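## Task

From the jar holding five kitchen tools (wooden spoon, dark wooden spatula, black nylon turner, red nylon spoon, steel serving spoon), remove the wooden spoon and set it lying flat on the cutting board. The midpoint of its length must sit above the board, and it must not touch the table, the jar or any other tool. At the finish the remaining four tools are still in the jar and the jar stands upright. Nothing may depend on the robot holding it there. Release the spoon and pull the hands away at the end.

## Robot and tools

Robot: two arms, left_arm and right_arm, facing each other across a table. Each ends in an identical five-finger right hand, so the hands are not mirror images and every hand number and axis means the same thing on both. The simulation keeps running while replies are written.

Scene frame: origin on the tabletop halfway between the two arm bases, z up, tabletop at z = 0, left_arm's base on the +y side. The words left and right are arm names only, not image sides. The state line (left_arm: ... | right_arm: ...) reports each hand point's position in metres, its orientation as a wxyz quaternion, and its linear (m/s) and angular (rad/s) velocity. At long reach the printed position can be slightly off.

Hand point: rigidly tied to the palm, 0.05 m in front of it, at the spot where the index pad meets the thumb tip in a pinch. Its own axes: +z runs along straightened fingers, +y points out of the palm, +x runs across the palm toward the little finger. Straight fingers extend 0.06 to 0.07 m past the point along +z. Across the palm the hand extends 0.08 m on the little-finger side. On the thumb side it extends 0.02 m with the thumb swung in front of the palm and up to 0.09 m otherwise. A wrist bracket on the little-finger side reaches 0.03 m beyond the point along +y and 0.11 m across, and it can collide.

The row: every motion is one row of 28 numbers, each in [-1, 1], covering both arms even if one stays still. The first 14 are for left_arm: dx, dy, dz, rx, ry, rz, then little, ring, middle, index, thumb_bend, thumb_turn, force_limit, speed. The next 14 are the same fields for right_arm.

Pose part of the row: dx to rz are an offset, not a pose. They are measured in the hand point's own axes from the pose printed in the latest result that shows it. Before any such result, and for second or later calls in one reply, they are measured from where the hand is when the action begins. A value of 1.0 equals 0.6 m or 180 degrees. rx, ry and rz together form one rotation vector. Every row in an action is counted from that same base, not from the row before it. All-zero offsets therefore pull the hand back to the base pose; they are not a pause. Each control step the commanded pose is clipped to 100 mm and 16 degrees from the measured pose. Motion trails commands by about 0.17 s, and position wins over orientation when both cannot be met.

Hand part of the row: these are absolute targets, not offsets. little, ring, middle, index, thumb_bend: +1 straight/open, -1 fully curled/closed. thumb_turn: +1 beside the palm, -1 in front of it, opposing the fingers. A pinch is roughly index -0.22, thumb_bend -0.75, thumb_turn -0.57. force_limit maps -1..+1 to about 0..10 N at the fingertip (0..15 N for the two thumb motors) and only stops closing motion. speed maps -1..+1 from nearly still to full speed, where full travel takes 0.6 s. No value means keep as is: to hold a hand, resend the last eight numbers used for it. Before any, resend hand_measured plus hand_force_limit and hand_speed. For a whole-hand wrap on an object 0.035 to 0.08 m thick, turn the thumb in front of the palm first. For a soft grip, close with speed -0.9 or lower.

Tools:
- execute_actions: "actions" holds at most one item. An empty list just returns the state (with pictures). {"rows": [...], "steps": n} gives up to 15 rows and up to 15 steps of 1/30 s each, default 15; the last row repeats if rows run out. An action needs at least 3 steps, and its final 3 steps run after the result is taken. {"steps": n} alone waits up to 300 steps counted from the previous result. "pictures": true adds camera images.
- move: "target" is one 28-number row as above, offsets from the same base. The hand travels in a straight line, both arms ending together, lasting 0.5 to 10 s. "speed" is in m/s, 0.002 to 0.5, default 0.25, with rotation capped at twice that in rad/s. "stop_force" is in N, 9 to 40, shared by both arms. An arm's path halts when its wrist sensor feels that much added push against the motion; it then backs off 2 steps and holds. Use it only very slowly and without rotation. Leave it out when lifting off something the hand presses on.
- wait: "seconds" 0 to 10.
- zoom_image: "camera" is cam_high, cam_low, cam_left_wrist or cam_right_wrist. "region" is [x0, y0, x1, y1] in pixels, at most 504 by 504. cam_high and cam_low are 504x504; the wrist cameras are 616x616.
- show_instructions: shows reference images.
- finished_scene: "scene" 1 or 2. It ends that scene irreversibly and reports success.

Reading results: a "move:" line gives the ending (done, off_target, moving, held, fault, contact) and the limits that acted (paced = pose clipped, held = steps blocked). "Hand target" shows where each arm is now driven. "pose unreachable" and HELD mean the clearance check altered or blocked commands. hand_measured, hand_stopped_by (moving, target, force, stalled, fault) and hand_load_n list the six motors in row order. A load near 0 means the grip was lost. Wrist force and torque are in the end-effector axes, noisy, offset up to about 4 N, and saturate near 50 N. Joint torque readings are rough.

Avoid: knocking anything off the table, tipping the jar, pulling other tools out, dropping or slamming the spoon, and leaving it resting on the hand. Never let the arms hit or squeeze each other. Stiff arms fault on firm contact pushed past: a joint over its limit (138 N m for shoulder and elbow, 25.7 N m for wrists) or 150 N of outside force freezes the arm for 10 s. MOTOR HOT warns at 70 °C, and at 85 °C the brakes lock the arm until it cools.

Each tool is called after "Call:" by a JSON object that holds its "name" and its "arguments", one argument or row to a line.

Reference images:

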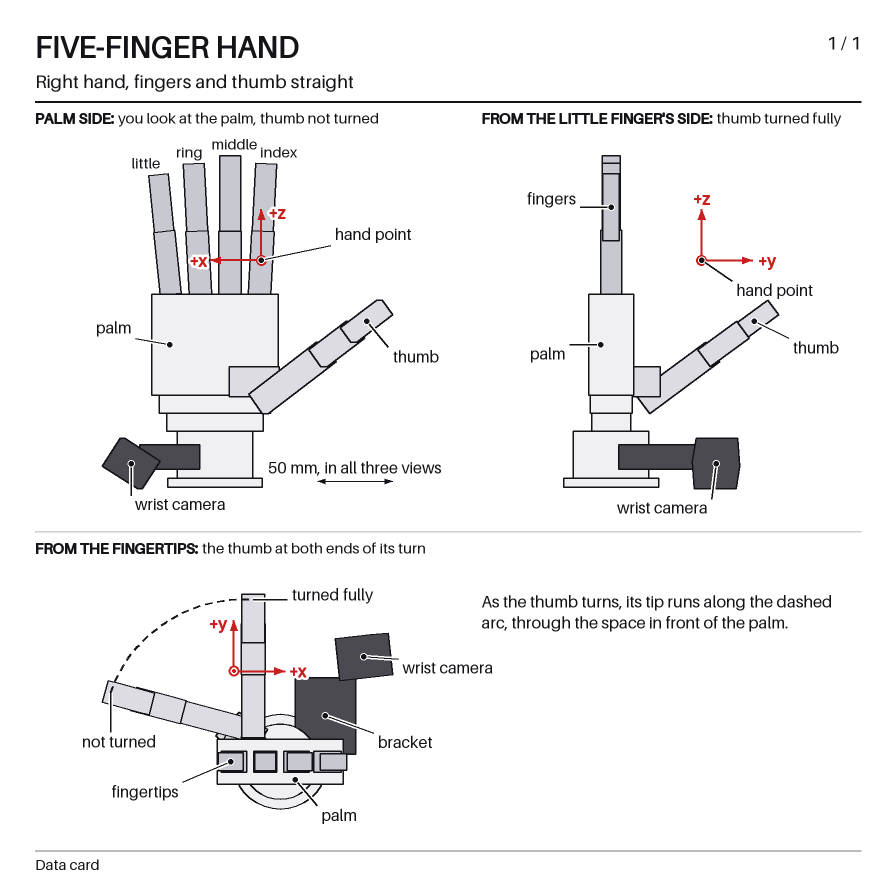

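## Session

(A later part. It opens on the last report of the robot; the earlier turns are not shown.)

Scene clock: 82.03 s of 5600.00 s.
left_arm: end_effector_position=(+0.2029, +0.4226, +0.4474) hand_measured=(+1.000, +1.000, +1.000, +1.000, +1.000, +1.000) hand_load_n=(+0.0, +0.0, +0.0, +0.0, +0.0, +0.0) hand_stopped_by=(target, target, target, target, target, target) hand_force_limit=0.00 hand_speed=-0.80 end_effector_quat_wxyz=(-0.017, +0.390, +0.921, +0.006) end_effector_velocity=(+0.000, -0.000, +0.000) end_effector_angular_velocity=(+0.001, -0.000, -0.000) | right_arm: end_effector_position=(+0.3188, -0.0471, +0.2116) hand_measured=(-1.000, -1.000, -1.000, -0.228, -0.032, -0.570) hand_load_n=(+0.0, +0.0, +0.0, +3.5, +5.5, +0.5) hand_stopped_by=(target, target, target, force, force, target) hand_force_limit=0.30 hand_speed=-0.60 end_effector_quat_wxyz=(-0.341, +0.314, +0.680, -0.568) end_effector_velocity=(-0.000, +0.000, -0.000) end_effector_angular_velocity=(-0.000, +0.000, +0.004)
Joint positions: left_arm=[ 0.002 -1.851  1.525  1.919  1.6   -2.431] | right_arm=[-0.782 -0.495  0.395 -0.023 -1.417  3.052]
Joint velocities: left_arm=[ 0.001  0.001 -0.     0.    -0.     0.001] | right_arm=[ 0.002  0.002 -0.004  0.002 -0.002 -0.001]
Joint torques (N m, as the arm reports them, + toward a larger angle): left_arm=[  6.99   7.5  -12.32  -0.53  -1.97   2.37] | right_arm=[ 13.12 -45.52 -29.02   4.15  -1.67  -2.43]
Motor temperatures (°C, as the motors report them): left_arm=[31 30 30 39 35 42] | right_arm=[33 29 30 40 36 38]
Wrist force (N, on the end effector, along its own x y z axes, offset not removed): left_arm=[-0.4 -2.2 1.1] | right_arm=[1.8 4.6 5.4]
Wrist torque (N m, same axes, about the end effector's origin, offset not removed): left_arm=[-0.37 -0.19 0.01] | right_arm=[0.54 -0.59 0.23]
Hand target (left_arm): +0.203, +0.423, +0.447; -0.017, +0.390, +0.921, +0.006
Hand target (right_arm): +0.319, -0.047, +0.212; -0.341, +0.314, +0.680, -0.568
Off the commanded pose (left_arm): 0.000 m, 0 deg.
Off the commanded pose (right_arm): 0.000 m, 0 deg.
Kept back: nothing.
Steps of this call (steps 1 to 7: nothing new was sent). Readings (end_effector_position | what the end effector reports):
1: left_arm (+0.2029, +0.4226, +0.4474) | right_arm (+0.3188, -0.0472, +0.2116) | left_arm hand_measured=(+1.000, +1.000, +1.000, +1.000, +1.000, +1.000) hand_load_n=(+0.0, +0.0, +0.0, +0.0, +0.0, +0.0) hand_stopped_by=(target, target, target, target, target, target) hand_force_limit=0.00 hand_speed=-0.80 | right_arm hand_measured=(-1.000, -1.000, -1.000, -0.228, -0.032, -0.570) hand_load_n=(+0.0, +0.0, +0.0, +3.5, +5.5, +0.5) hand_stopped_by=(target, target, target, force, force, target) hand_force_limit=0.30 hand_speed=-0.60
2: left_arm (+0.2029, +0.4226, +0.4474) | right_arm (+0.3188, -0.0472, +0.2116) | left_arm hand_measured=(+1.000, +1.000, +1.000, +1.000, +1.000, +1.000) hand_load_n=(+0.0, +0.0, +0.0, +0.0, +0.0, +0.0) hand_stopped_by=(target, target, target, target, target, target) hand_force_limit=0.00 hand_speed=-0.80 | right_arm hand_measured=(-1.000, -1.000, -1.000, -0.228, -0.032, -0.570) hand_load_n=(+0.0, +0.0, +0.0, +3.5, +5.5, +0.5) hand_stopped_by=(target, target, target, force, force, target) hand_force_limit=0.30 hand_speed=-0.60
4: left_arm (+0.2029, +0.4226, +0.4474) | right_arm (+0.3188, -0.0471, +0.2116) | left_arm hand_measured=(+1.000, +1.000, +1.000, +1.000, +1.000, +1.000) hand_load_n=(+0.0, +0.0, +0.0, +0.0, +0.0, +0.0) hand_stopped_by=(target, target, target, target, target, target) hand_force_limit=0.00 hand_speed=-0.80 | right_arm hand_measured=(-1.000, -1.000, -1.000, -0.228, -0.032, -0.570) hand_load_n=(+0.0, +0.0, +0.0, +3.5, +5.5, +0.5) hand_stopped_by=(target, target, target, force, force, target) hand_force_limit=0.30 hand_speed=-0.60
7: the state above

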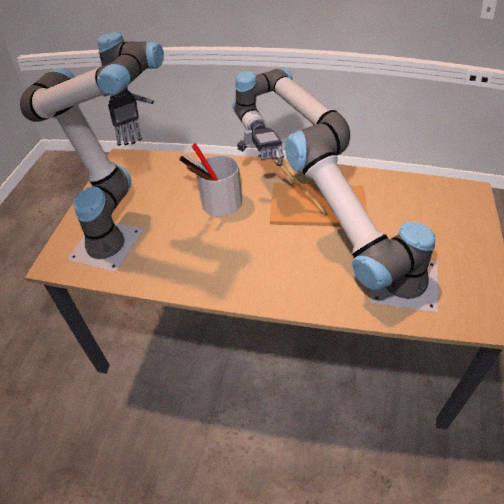

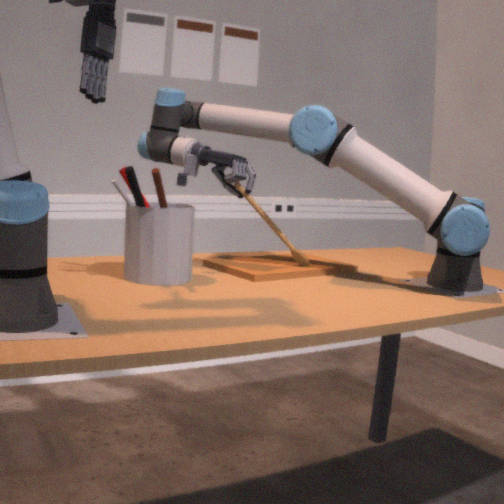

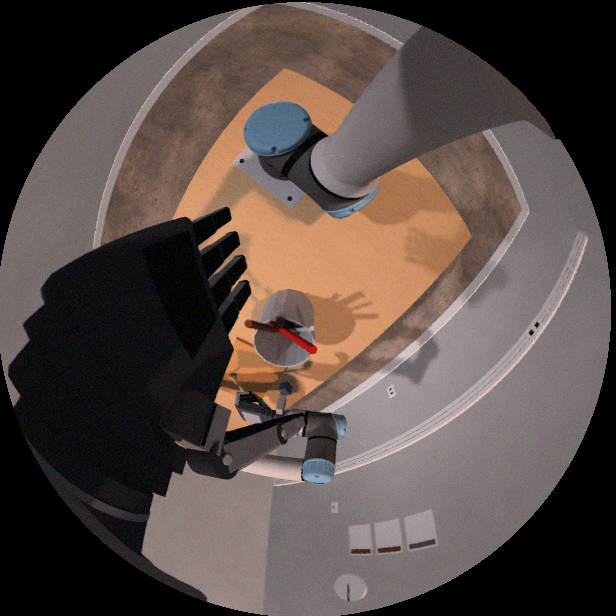

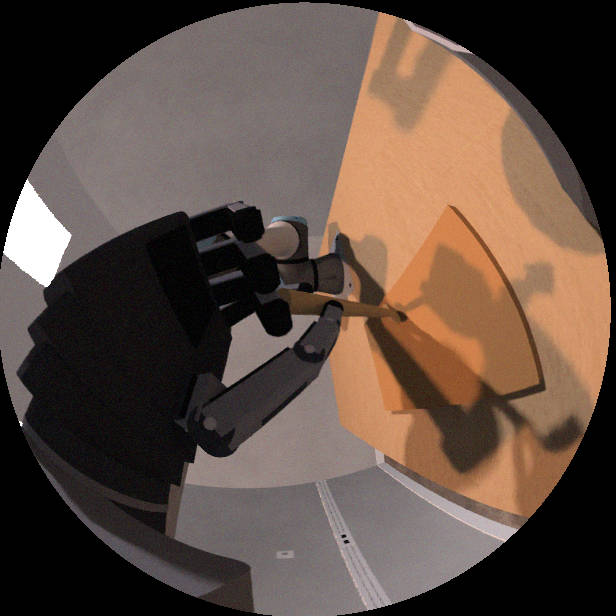

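Call:
{"name": "move", "arguments": {
  "target": [0,0,0,0,0,0,1,1,1,1,1,1,0,-0.8, 0,0.14,0,0,0,0,-1,-1,-1,-0.4,-0.8,-0.57,0.3,-0.6],
  "speed": 0.08
}}

Scene clock: 83.83 s of 5600.00 s.
left_arm: end_effector_position=(+0.2029, +0.4226, +0.4474) hand_measured=(+1.000, +1.000, +1.000, +1.000, +1.000, +1.000) hand_load_n=(+0.0, +0.0, +0.0, +0.0, +0.0, +0.0) hand_stopped_by=(target, target, target, target, target, target) hand_force_limit=0.00 hand_speed=-0.80 end_effector_quat_wxyz=(-0.017, +0.390, +0.921, +0.006) end_effector_velocity=(-0.000, -0.000, +0.000) end_effector_angular_velocity=(-0.001, -0.001, -0.001) | right_arm: end_effector_position=(+0.3219, -0.0339, +0.1291) hand_measured=(-1.000, -1.000, -1.000, -0.228, -0.032, -0.570) hand_load_n=(+0.0, +0.0, +0.0, +4.0, +7.0, +2.0) hand_stopped_by=(target, target, target, force, force, target) hand_force_limit=0.30 hand_speed=-0.60 end_effector_quat_wxyz=(-0.341, +0.314, +0.680, -0.568) end_effector_velocity=(+0.000, +0.001, -0.003) end_effector_angular_velocity=(+0.001, +0.000, -0.000)
Joint positions: left_arm=[ 0.002 -1.851  1.525  1.919  1.6   -2.431] | right_arm=[-0.773 -0.437  0.491 -0.177 -1.407  3.054]
Joint velocities: left_arm=[-0.001 -0.001  0.    -0.001 -0.001 -0.001] | right_arm=[ 0.     0.003  0.    -0.004  0.001 -0.001]
Joint torques (N m, as the arm reports them, + toward a larger angle): left_arm=[  7.53   7.69 -11.91  -0.37  -2.06   2.38] | right_arm=[ 13.88 -47.59  -9.91  -1.18   1.79   2.5 ]
Motor temperatures (°C, as the motors report them): left_arm=[31 30 30 39 35 42] | right_arm=[33 29 30 40 36 38]
Wrist force (N, on the end effector, along its own x y z axes, offset not removed): left_arm=[-0.5 -0.2 0.8] | right_arm=[1.7 2.2 -0.1]
Wrist torque (N m, same axes, about the end effector's origin, offset not removed): left_arm=[-0.05 -0.19 0.06] | right_arm=[0.54 -0.36 0.20]
Hand target (left_arm): +0.203, +0.423, +0.447; -0.017, +0.390, +0.921, +0.006
Hand target (right_arm): +0.322, -0.034, +0.129; -0.341, +0.314, +0.680, -0.568
Off the commanded pose (left_arm): 0.000 m, 0 deg.
Off the commanded pose (right_arm): 0.000 m, 0 deg.
Kept back: nothing.
move: done

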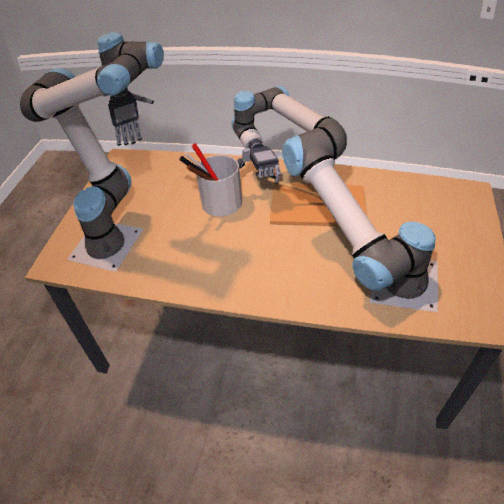

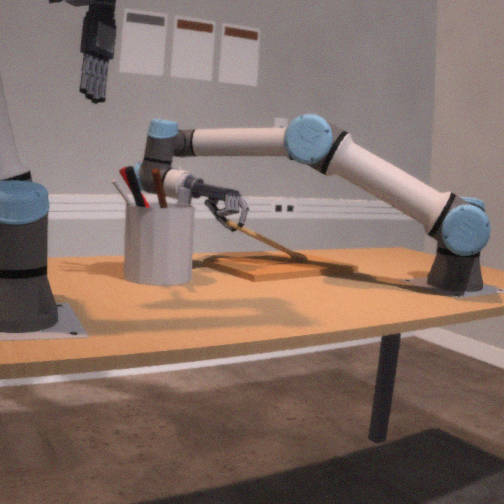

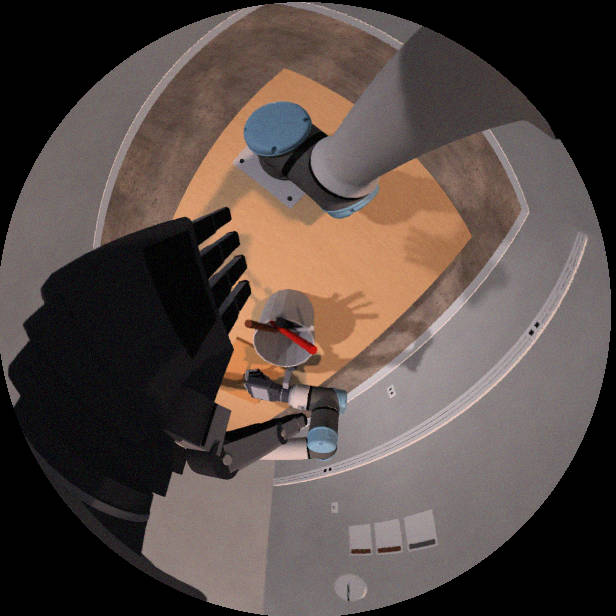

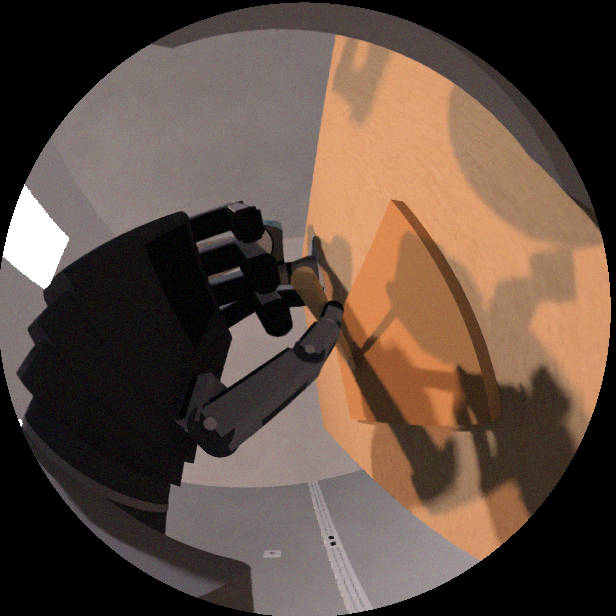

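Call:
{"name": "move", "arguments": {
  "target": [0,0,0,0,0,0,1,1,1,1,1,1,0,-0.8, 0,0.09,0.15,0,0,0,-1,-1,-1,-0.4,-0.8,-0.57,0.3,-0.6],
  "speed": 0.08
}}

Call:
{"name": "zoom_image", "arguments": {
  "camera": "cam_high",
  "region": [180,100,420,260]
}}

Call:
{"name": "zoom_image", "arguments": {
  "camera": "cam_low",
  "region": [120,160,400,300]
}}

Scene clock: 85.90 s of 5600.00 s.
left_arm: end_effector_position=(+0.2029, +0.4226, +0.4474) hand_measured=(+1.000, +1.000, +1.000, +1.000, +1.000, +1.000) hand_load_n=(+0.0, +0.0, +0.0, +0.0, +0.0, +0.0) hand_stopped_by=(target, target, target, target, target, target) hand_force_limit=0.00 hand_speed=-0.80 end_effector_quat_wxyz=(-0.017, +0.390, +0.921, +0.006) end_effector_velocity=(-0.000, +0.000, +0.000) end_effector_angular_velocity=(-0.002, +0.001, -0.000) | right_arm: end_effector_position=(+0.2503, -0.0757, +0.0651) hand_measured=(-1.000, -1.000, -1.000, -0.228, -0.032, -0.570) hand_load_n=(+0.0, +0.0, +0.0, +5.0, +5.5, -0.5) hand_stopped_by=(target, target, target, force, force, target) hand_force_limit=0.30 hand_speed=-0.60 end_effector_quat_wxyz=(-0.342, +0.314, +0.680, -0.568) end_effector_velocity=(-0.001, -0.002, -0.002) end_effector_angular_velocity=(+0.000, -0.002, -0.000)
Joint positions: left_arm=[ 0.002 -1.851  1.525  1.919  1.6   -2.431] | right_arm=[-0.746 -0.638  1.055 -0.54  -1.381  3.057]
Joint velocities: left_arm=[-0.    -0.002  0.    -0.     0.     0.   ] | right_arm=[-0.    -0.005  0.013 -0.01  -0.     0.001]
Joint torques (N m, as the arm reports them, + toward a larger angle): left_arm=[  6.71   7.53 -11.77  -0.4   -2.05   2.37] | right_arm=[ 13.55 -60.26  -9.79  -1.01   1.91   2.51]
Motor temperatures (°C, as the motors report them): left_arm=[31 30 30 39 35 42] | right_arm=[33 29 30 40 36 38]
Wrist force (N, on the end effector, along its own x y z axes, offset not removed): left_arm=[0.3 -0.6 1.5] | right_arm=[0.7 2.0 2.0]
Wrist torque (N m, same axes, about the end effector's origin, offset not removed): left_arm=[-0.10 -0.35 0.13] | right_arm=[0.19 -0.31 0.08]
Hand target (left_arm): +0.203, +0.423, +0.447; -0.017, +0.390, +0.921, +0.006
Hand target (right_arm): +0.250, -0.076, +0.065; -0.342, +0.314, +0.680, -0.568
Off the commanded pose (left_arm): 0.000 m, 0 deg.
Off the commanded pose (right_arm): 0.000 m, 0 deg.
Kept back: nothing.
move: done

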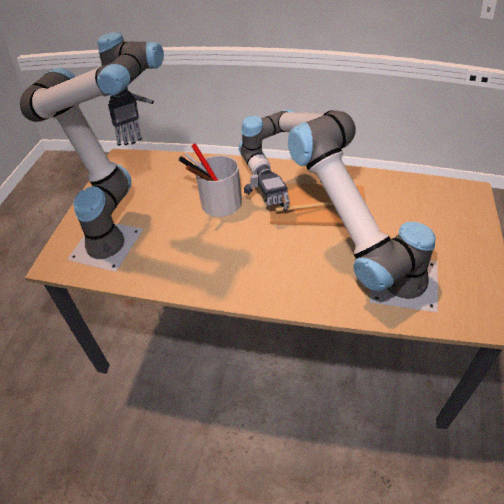

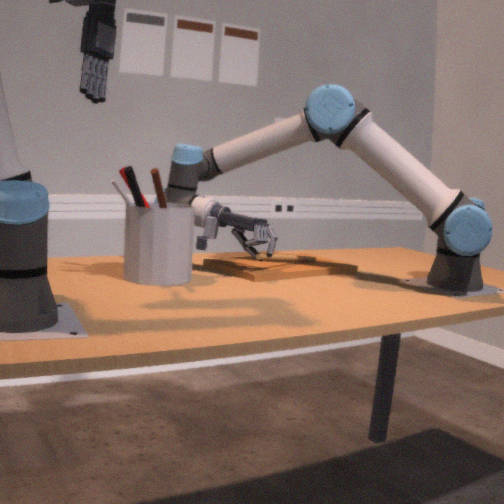

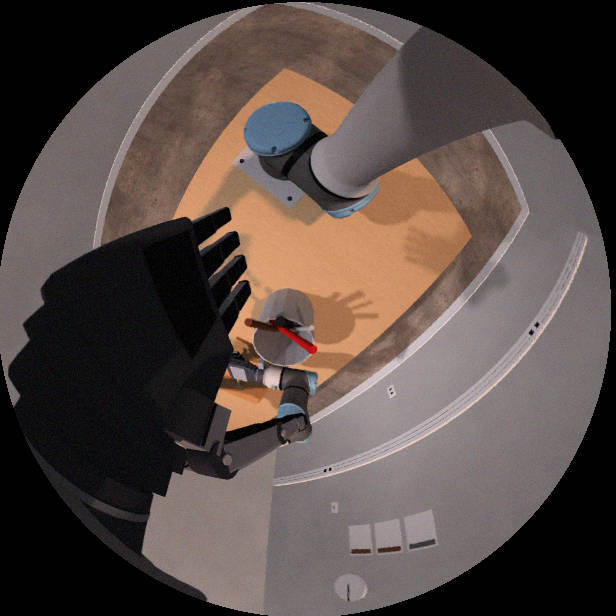

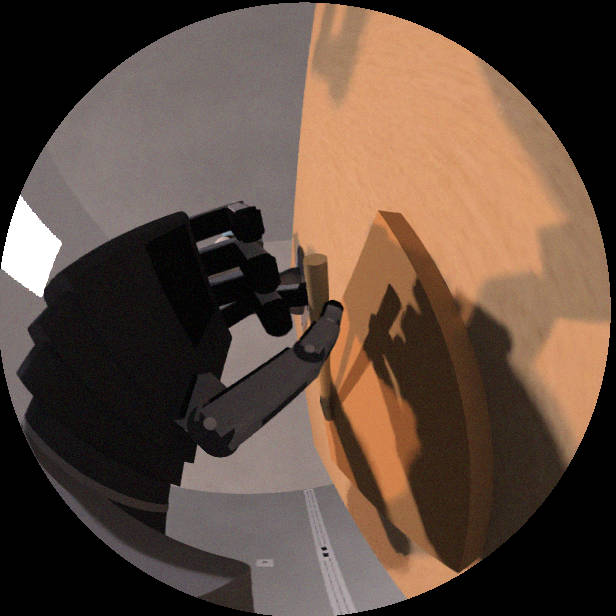

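Region (180, 100, 420, 260) of cam_high's 504x504 image, scaled by 2.100, with more detail than that image has.

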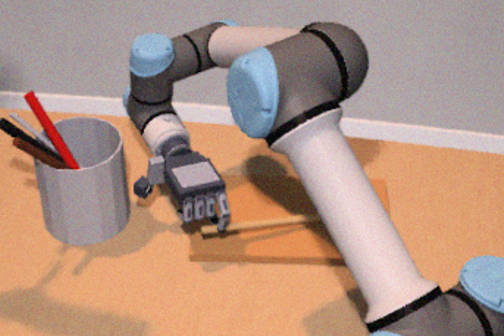

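Region (120, 160, 400, 300) of cam_low's 504x504 image, scaled by 1.800, with more detail than that image has.

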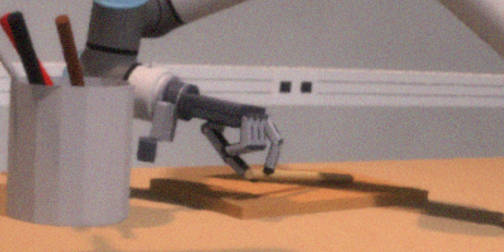

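Call:
{"name": "move", "arguments": {
  "target": [0,0,0,0,0,0,1,1,1,1,1,1,0,-0.8, 0,0,0,0,0,0,-1,-1,-1,0.2,0.4,-0.57,0.3,-0.6]
}}

Call:
{"name": "wait", "arguments": {
  "seconds": 0.5
}}

Call:
{"name": "move", "arguments": {
  "target": [0,0,0,0,0,0,1,1,1,1,1,1,0,-0.8, 0,-0.4,0.15,0,0,0,-1,-1,-1,0.2,0.4,-0.57,0.3,-0.6]
}}

Call:
{"name": "zoom_image", "arguments": {
  "camera": "cam_high",
  "region": [180,100,420,260]
}}

Scene clock: 87.43 s of 5600.00 s.
left_arm: end_effector_position=(+0.2029, +0.4226, +0.4474) hand_measured=(+1.000, +1.000, +1.000, +1.000, +1.000, +1.000) hand_load_n=(+0.0, +0.0, +0.0, +0.0, +0.0, +0.0) hand_stopped_by=(target, target, target, target, target, target) hand_force_limit=0.00 hand_speed=-0.80 end_effector_quat_wxyz=(-0.017, +0.390, +0.921, +0.006) end_effector_velocity=(+0.000, +0.000, -0.000) end_effector_angular_velocity=(-0.000, +0.000, +0.002) | right_arm: end_effector_position=(+0.2503, -0.0756, +0.0651) hand_measured=(-1.000, -1.000, -1.000, +0.200, +0.400, -0.570) hand_load_n=(+0.0, +0.0, +0.0, +0.0, +0.0, +0.0) hand_stopped_by=(target, target, target, target, target, target) hand_force_limit=0.30 hand_speed=-0.60 end_effector_quat_wxyz=(-0.341, +0.314, +0.680, -0.568) end_effector_velocity=(-0.000, -0.000, -0.000) end_effector_angular_velocity=(-0.002, -0.001, +0.000)
Joint positions: left_arm=[ 0.002 -1.851  1.525  1.919  1.6   -2.431] | right_arm=[-0.746 -0.638  1.055 -0.54  -1.381  3.057]
Joint velocities: left_arm=[ 0.001 -0.     0.    -0.     0.    -0.   ] | right_arm=[ 0.001  0.     0.    -0.     0.     0.002]
Joint torques (N m, as the arm reports them, + toward a larger angle): left_arm=[  7.35   8.05 -12.72  -0.45  -2.02   2.4 ] | right_arm=[  0.06 -41.51 -28.06   3.94  -1.68   0.62]
Motor temperatures (°C, as the motors report them): left_arm=[31 30 30 39 35 42] | right_arm=[33 29 30 40 36 38]
Wrist force (N, on the end effector, along its own x y z axes, offset not removed): left_arm=[0.7 -2.0 -0.1] | right_arm=[0.9 1.0 2.1]
Wrist torque (N m, same axes, about the end effector's origin, offset not removed): left_arm=[-0.26 -0.37 0.08] | right_arm=[0.12 -0.39 0.12]
Hand target (left_arm): +0.203, +0.423, +0.447; -0.017, +0.390, +0.921, +0.006
Hand target (right_arm): +0.250, -0.076, +0.065; -0.342, +0.314, +0.680, -0.568
Off the commanded pose (left_arm): 0.000 m, 0 deg.
Off the commanded pose (right_arm): 0.000 m, 0 deg.
Kept back: nothing.
move: done

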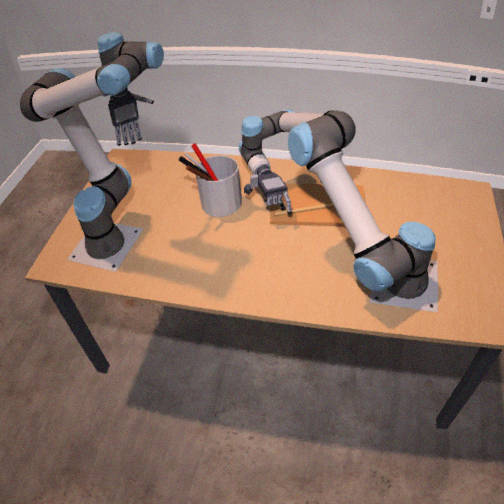

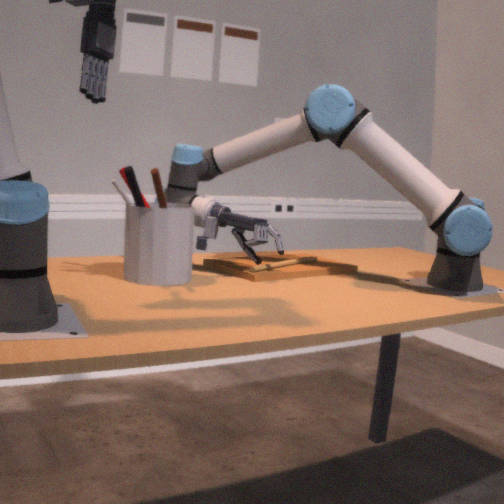

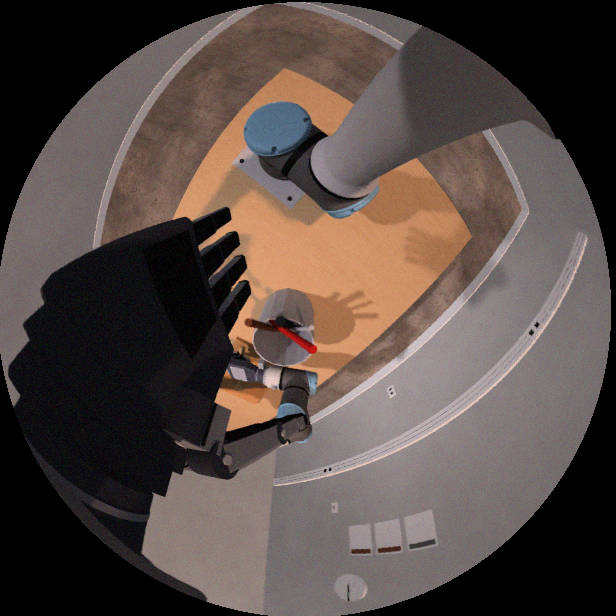

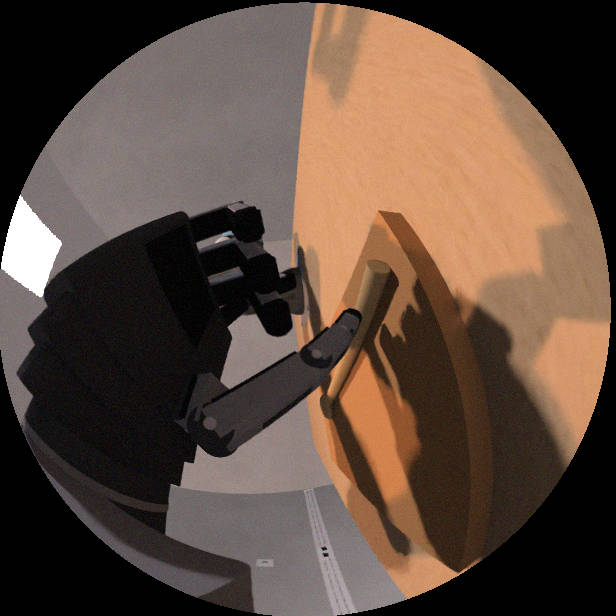

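Scene clock: 87.93 s of 5600.00 s.
left_arm: end_effector_position=(+0.2029, +0.4226, +0.4474) hand_measured=(+1.000, +1.000, +1.000, +1.000, +1.000, +1.000) hand_load_n=(+0.0, +0.0, +0.0, +0.0, +0.0, +0.0) hand_stopped_by=(target, target, target, target, target, target) hand_force_limit=0.00 hand_speed=-0.80 end_effector_quat_wxyz=(-0.017, +0.390, +0.921, +0.006) end_effector_velocity=(+0.000, +0.001, +0.000) end_effector_angular_velocity=(-0.001, -0.000, +0.002) | right_arm: end_effector_position=(+0.2503, -0.0756, +0.0651) hand_measured=(-1.000, -1.000, -1.000, +0.200, +0.400, -0.570) hand_load_n=(+0.0, +0.0, +0.0, +0.0, +0.0, +0.0) hand_stopped_by=(target, target, target, target, target, target) hand_force_limit=0.30 hand_speed=-0.60 end_effector_quat_wxyz=(-0.341, +0.314, +0.680, -0.568) end_effector_velocity=(-0.000, +0.000, -0.000) end_effector_angular_velocity=(-0.001, +0.000, -0.001)
Joint positions: left_arm=[ 0.002 -1.851  1.525  1.919  1.6   -2.431] | right_arm=[-0.746 -0.638  1.055 -0.54  -1.381  3.057]
Joint velocities: left_arm=[ 0.001 -0.001  0.     0.    -0.    -0.001] | right_arm=[ 0.     0.001 -0.     0.     0.001  0.   ]
Joint torques (N m, as the arm reports them, + toward a larger angle): left_arm=[  7.36   7.78 -12.14  -0.48  -2.01   2.48] | right_arm=[ -6.79 -40.73 -28.47   4.01  -1.79  -0.35]
Motor temperatures (°C, as the motors report them): left_arm=[31 30 30 39 35 42] | right_arm=[33 29 30 40 36 38]
Wrist force (N, on the end effector, along its own x y z axes, offset not removed): left_arm=[0.7 -1.2 0.6] | right_arm=[2.2 3.8 1.9]
Wrist torque (N m, same axes, about the end effector's origin, offset not removed): left_arm=[-0.18 -0.27 0.05] | right_arm=[0.59 -0.60 0.20]
Hand target (left_arm): +0.203, +0.423, +0.447; -0.017, +0.390, +0.921, +0.006
Hand target (right_arm): +0.250, -0.076, +0.065; -0.342, +0.314, +0.680, -0.568
Off the commanded pose (left_arm): 0.000 m, 0 deg.
Off the commanded pose (right_arm): 0.000 m, 0 deg.
Kept back: nothing.
Steps of this call (steps 1 to 15: nothing new was sent). Readings (end_effector_position | what the end effector reports):
1: left_arm (+0.2029, +0.4226, +0.4474) | right_arm (+0.2503, -0.0756, +0.0651) | left_arm hand_measured=(+1.000, +1.000, +1.000, +1.000, +1.000, +1.000) hand_load_n=(+0.0, +0.0, +0.0, +0.0, +0.0, +0.0) hand_stopped_by=(target, target, target, target, target, target) hand_force_limit=0.00 hand_speed=-0.80 | right_arm hand_measured=(-1.000, -1.000, -1.000, +0.200, +0.400, -0.570) hand_load_n=(+0.0, +0.0, +0.0, +0.0, +0.0, +0.0) hand_stopped_by=(target, target, target, target, target, target) hand_force_limit=0.30 hand_speed=-0.60
2: left_arm (+0.2029, +0.4226, +0.4474) | right_arm (+0.2503, -0.0756, +0.0651) | left_arm hand_measured=(+1.000, +1.000, +1.000, +1.000, +1.000, +1.000) hand_load_n=(+0.0, +0.0, +0.0, +0.0, +0.0, +0.0) hand_stopped_by=(target, target, target, target, target, target) hand_force_limit=0.00 hand_speed=-0.80 | right_arm hand_measured=(-1.000, -1.000, -1.000, +0.200, +0.400, -0.570) hand_load_n=(+0.0, +0.0, +0.0, +0.0, +0.0, +0.0) hand_stopped_by=(target, target, target, target, target, target) hand_force_limit=0.30 hand_speed=-0.60
4: left_arm (+0.2029, +0.4226, +0.4474) | right_arm (+0.2503, -0.0756, +0.0651) | left_arm hand_measured=(+1.000, +1.000, +1.000, +1.000, +1.000, +1.000) hand_load_n=(+0.0, +0.0, +0.0, +0.0, +0.0, +0.0) hand_stopped_by=(target, target, target, target, target, target) hand_force_limit=0.00 hand_speed=-0.80 | right_arm hand_measured=(-1.000, -1.000, -1.000, +0.200, +0.400, -0.570) hand_load_n=(+0.0, +0.0, +0.0, +0.0, +0.0, +0.0) hand_stopped_by=(target, target, target, target, target, target) hand_force_limit=0.30 hand_speed=-0.60
8: left_arm (+0.2029, +0.4226, +0.4474) | right_arm (+0.2503, -0.0756, +0.0651) | left_arm hand_measured=(+1.000, +1.000, +1.000, +1.000, +1.000, +1.000) hand_load_n=(+0.0, +0.0, +0.0, +0.0, +0.0, +0.0) hand_stopped_by=(target, target, target, target, target, target) hand_force_limit=0.00 hand_speed=-0.80 | right_arm hand_measured=(-1.000, -1.000, -1.000, +0.200, +0.400, -0.570) hand_load_n=(+0.0, +0.0, +0.0, +0.0, +0.0, +0.0) hand_stopped_by=(target, target, target, target, target, target) hand_force_limit=0.30 hand_speed=-0.60
15: the state above

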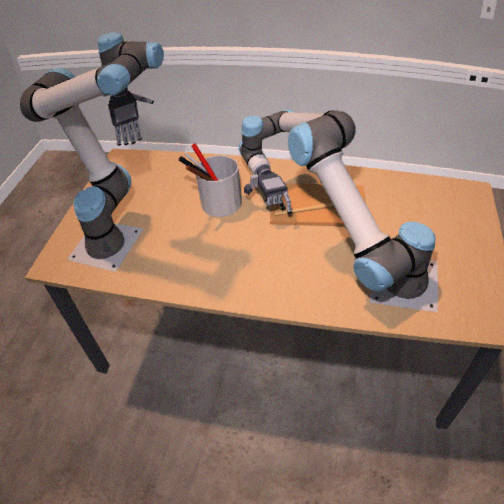

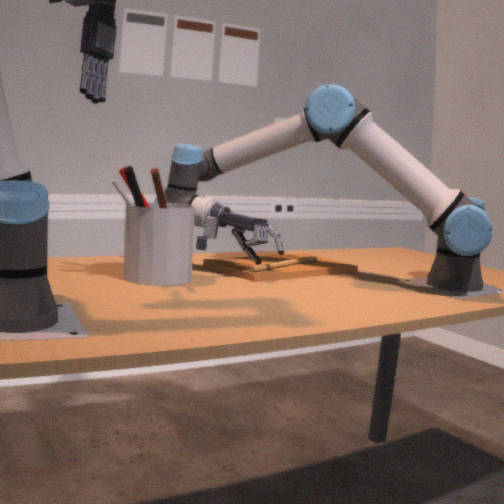

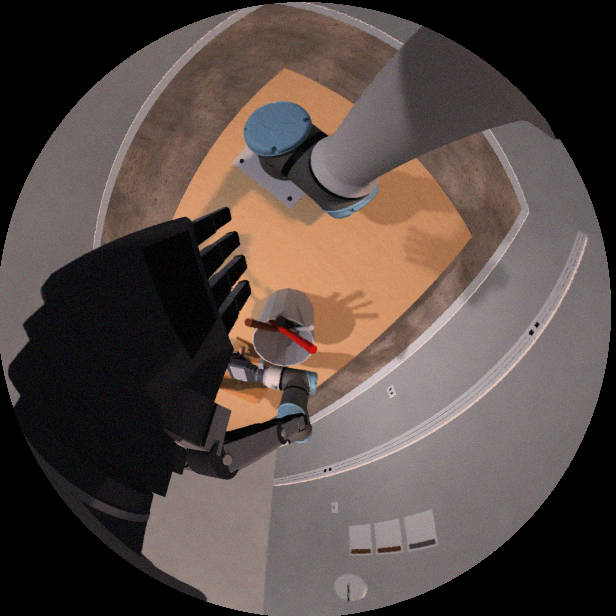

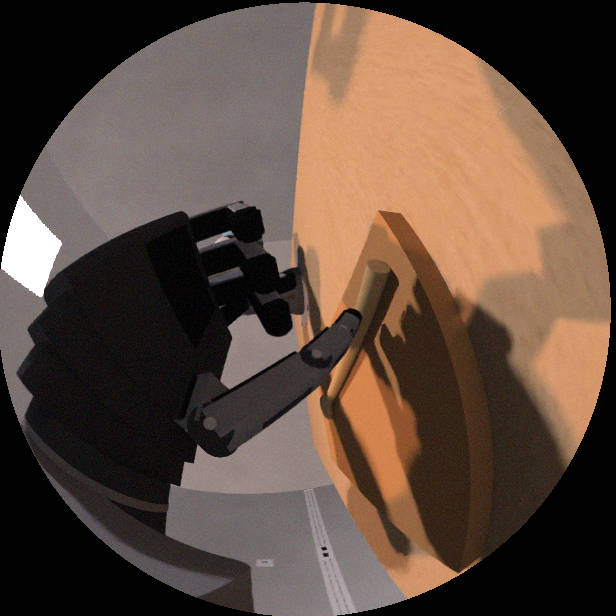

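Scene clock: 89.70 s of 5600.00 s.
left_arm: end_effector_position=(+0.2029, +0.4226, +0.4474) hand_measured=(+1.000, +1.000, +1.000, +1.000, +1.000, +1.000) hand_load_n=(+0.0, +0.0, +0.0, +0.0, +0.0, +0.0) hand_stopped_by=(target, target, target, target, target, target) hand_force_limit=0.00 hand_speed=-0.80 end_effector_quat_wxyz=(-0.017, +0.390, +0.921, +0.006) end_effector_velocity=(-0.000, -0.001, -0.000) end_effector_angular_velocity=(+0.001, +0.000, -0.000) | right_arm: end_effector_position=(+0.1675, -0.1637, +0.2907) hand_measured=(-1.000, -1.000, -1.000, +0.200, +0.400, -0.570) hand_load_n=(+0.0, +0.0, +0.0, +0.0, +0.0, +0.0) hand_stopped_by=(target, target, target, target, target, target) hand_force_limit=0.30 hand_speed=-0.60 end_effector_quat_wxyz=(-0.341, +0.314, +0.680, -0.568) end_effector_velocity=(-0.001, -0.001, +0.002) end_effector_angular_velocity=(+0.001, +0.000, +0.002)
Joint positions: left_arm=[ 0.002 -1.851  1.525  1.919  1.6   -2.431] | right_arm=[-0.752 -1.105  1.258 -0.276 -1.386  3.056]
Joint velocities: left_arm=[-0.     0.002 -0.    -0.001  0.    -0.   ] | right_arm=[ 0.001 -0.003 -0.001  0.004 -0.001 -0.001]
Joint torques (N m, as the arm reports them, + toward a larger angle): left_arm=[  7.02   7.45 -12.29  -0.51  -2.09   2.4 ] | right_arm=[-13.42 -47.98 -30.07   4.15  -1.63  -2.58]
Motor temperatures (°C, as the motors report them): left_arm=[31 30 30 39 35 42] | right_arm=[33 29 30 40 36 38]
Wrist force (N, on the end effector, along its own x y z axes, offset not removed): left_arm=[-0.1 -1.1 0.5] | right_arm=[0.4 0.1 2.0]
Wrist torque (N m, same axes, about the end effector's origin, offset not removed): left_arm=[-0.17 -0.27 0.09] | right_arm=[0.09 -0.38 -0.04]
Hand target (left_arm): +0.203, +0.423, +0.447; -0.017, +0.390, +0.921, +0.006
Hand target (right_arm): +0.167, -0.164, +0.291; -0.341, +0.314, +0.680, -0.568
Off the commanded pose (left_arm): 0.000 m, 0 deg.
Off the commanded pose (right_arm): 0.001 m, 0 deg.
Kept back: nothing.
move: done

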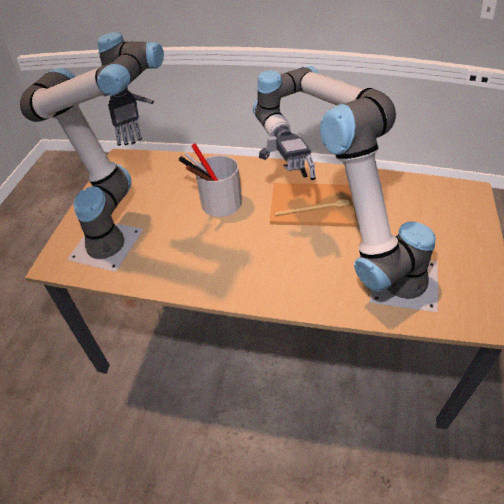

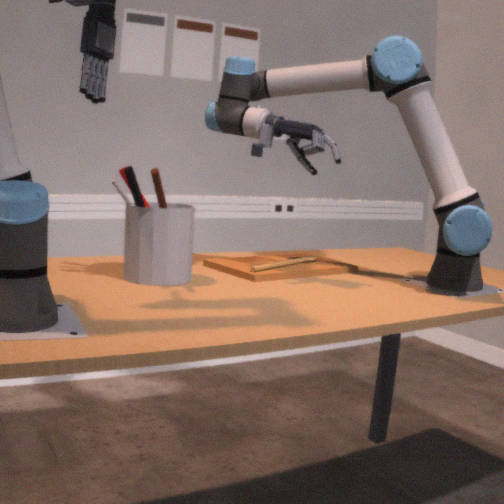

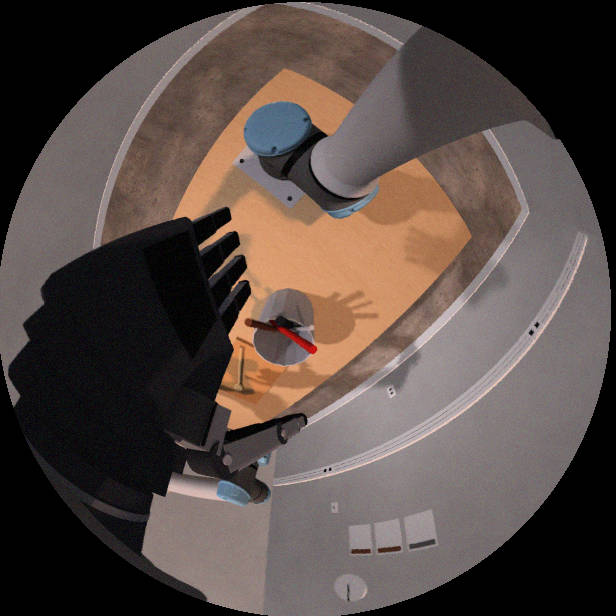

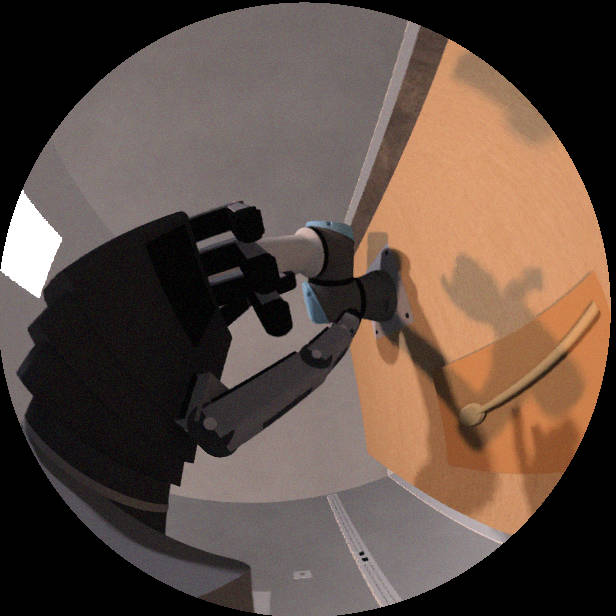

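Region (180, 100, 420, 260) of cam_high's 504x504 image, scaled by 2.100, with more detail than that image has.

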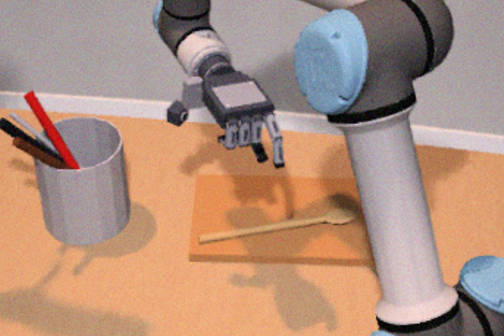

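Call:
{"name": "finished_scene", "arguments": {
  "scene": 1
}}

The scene is finished: the task was done.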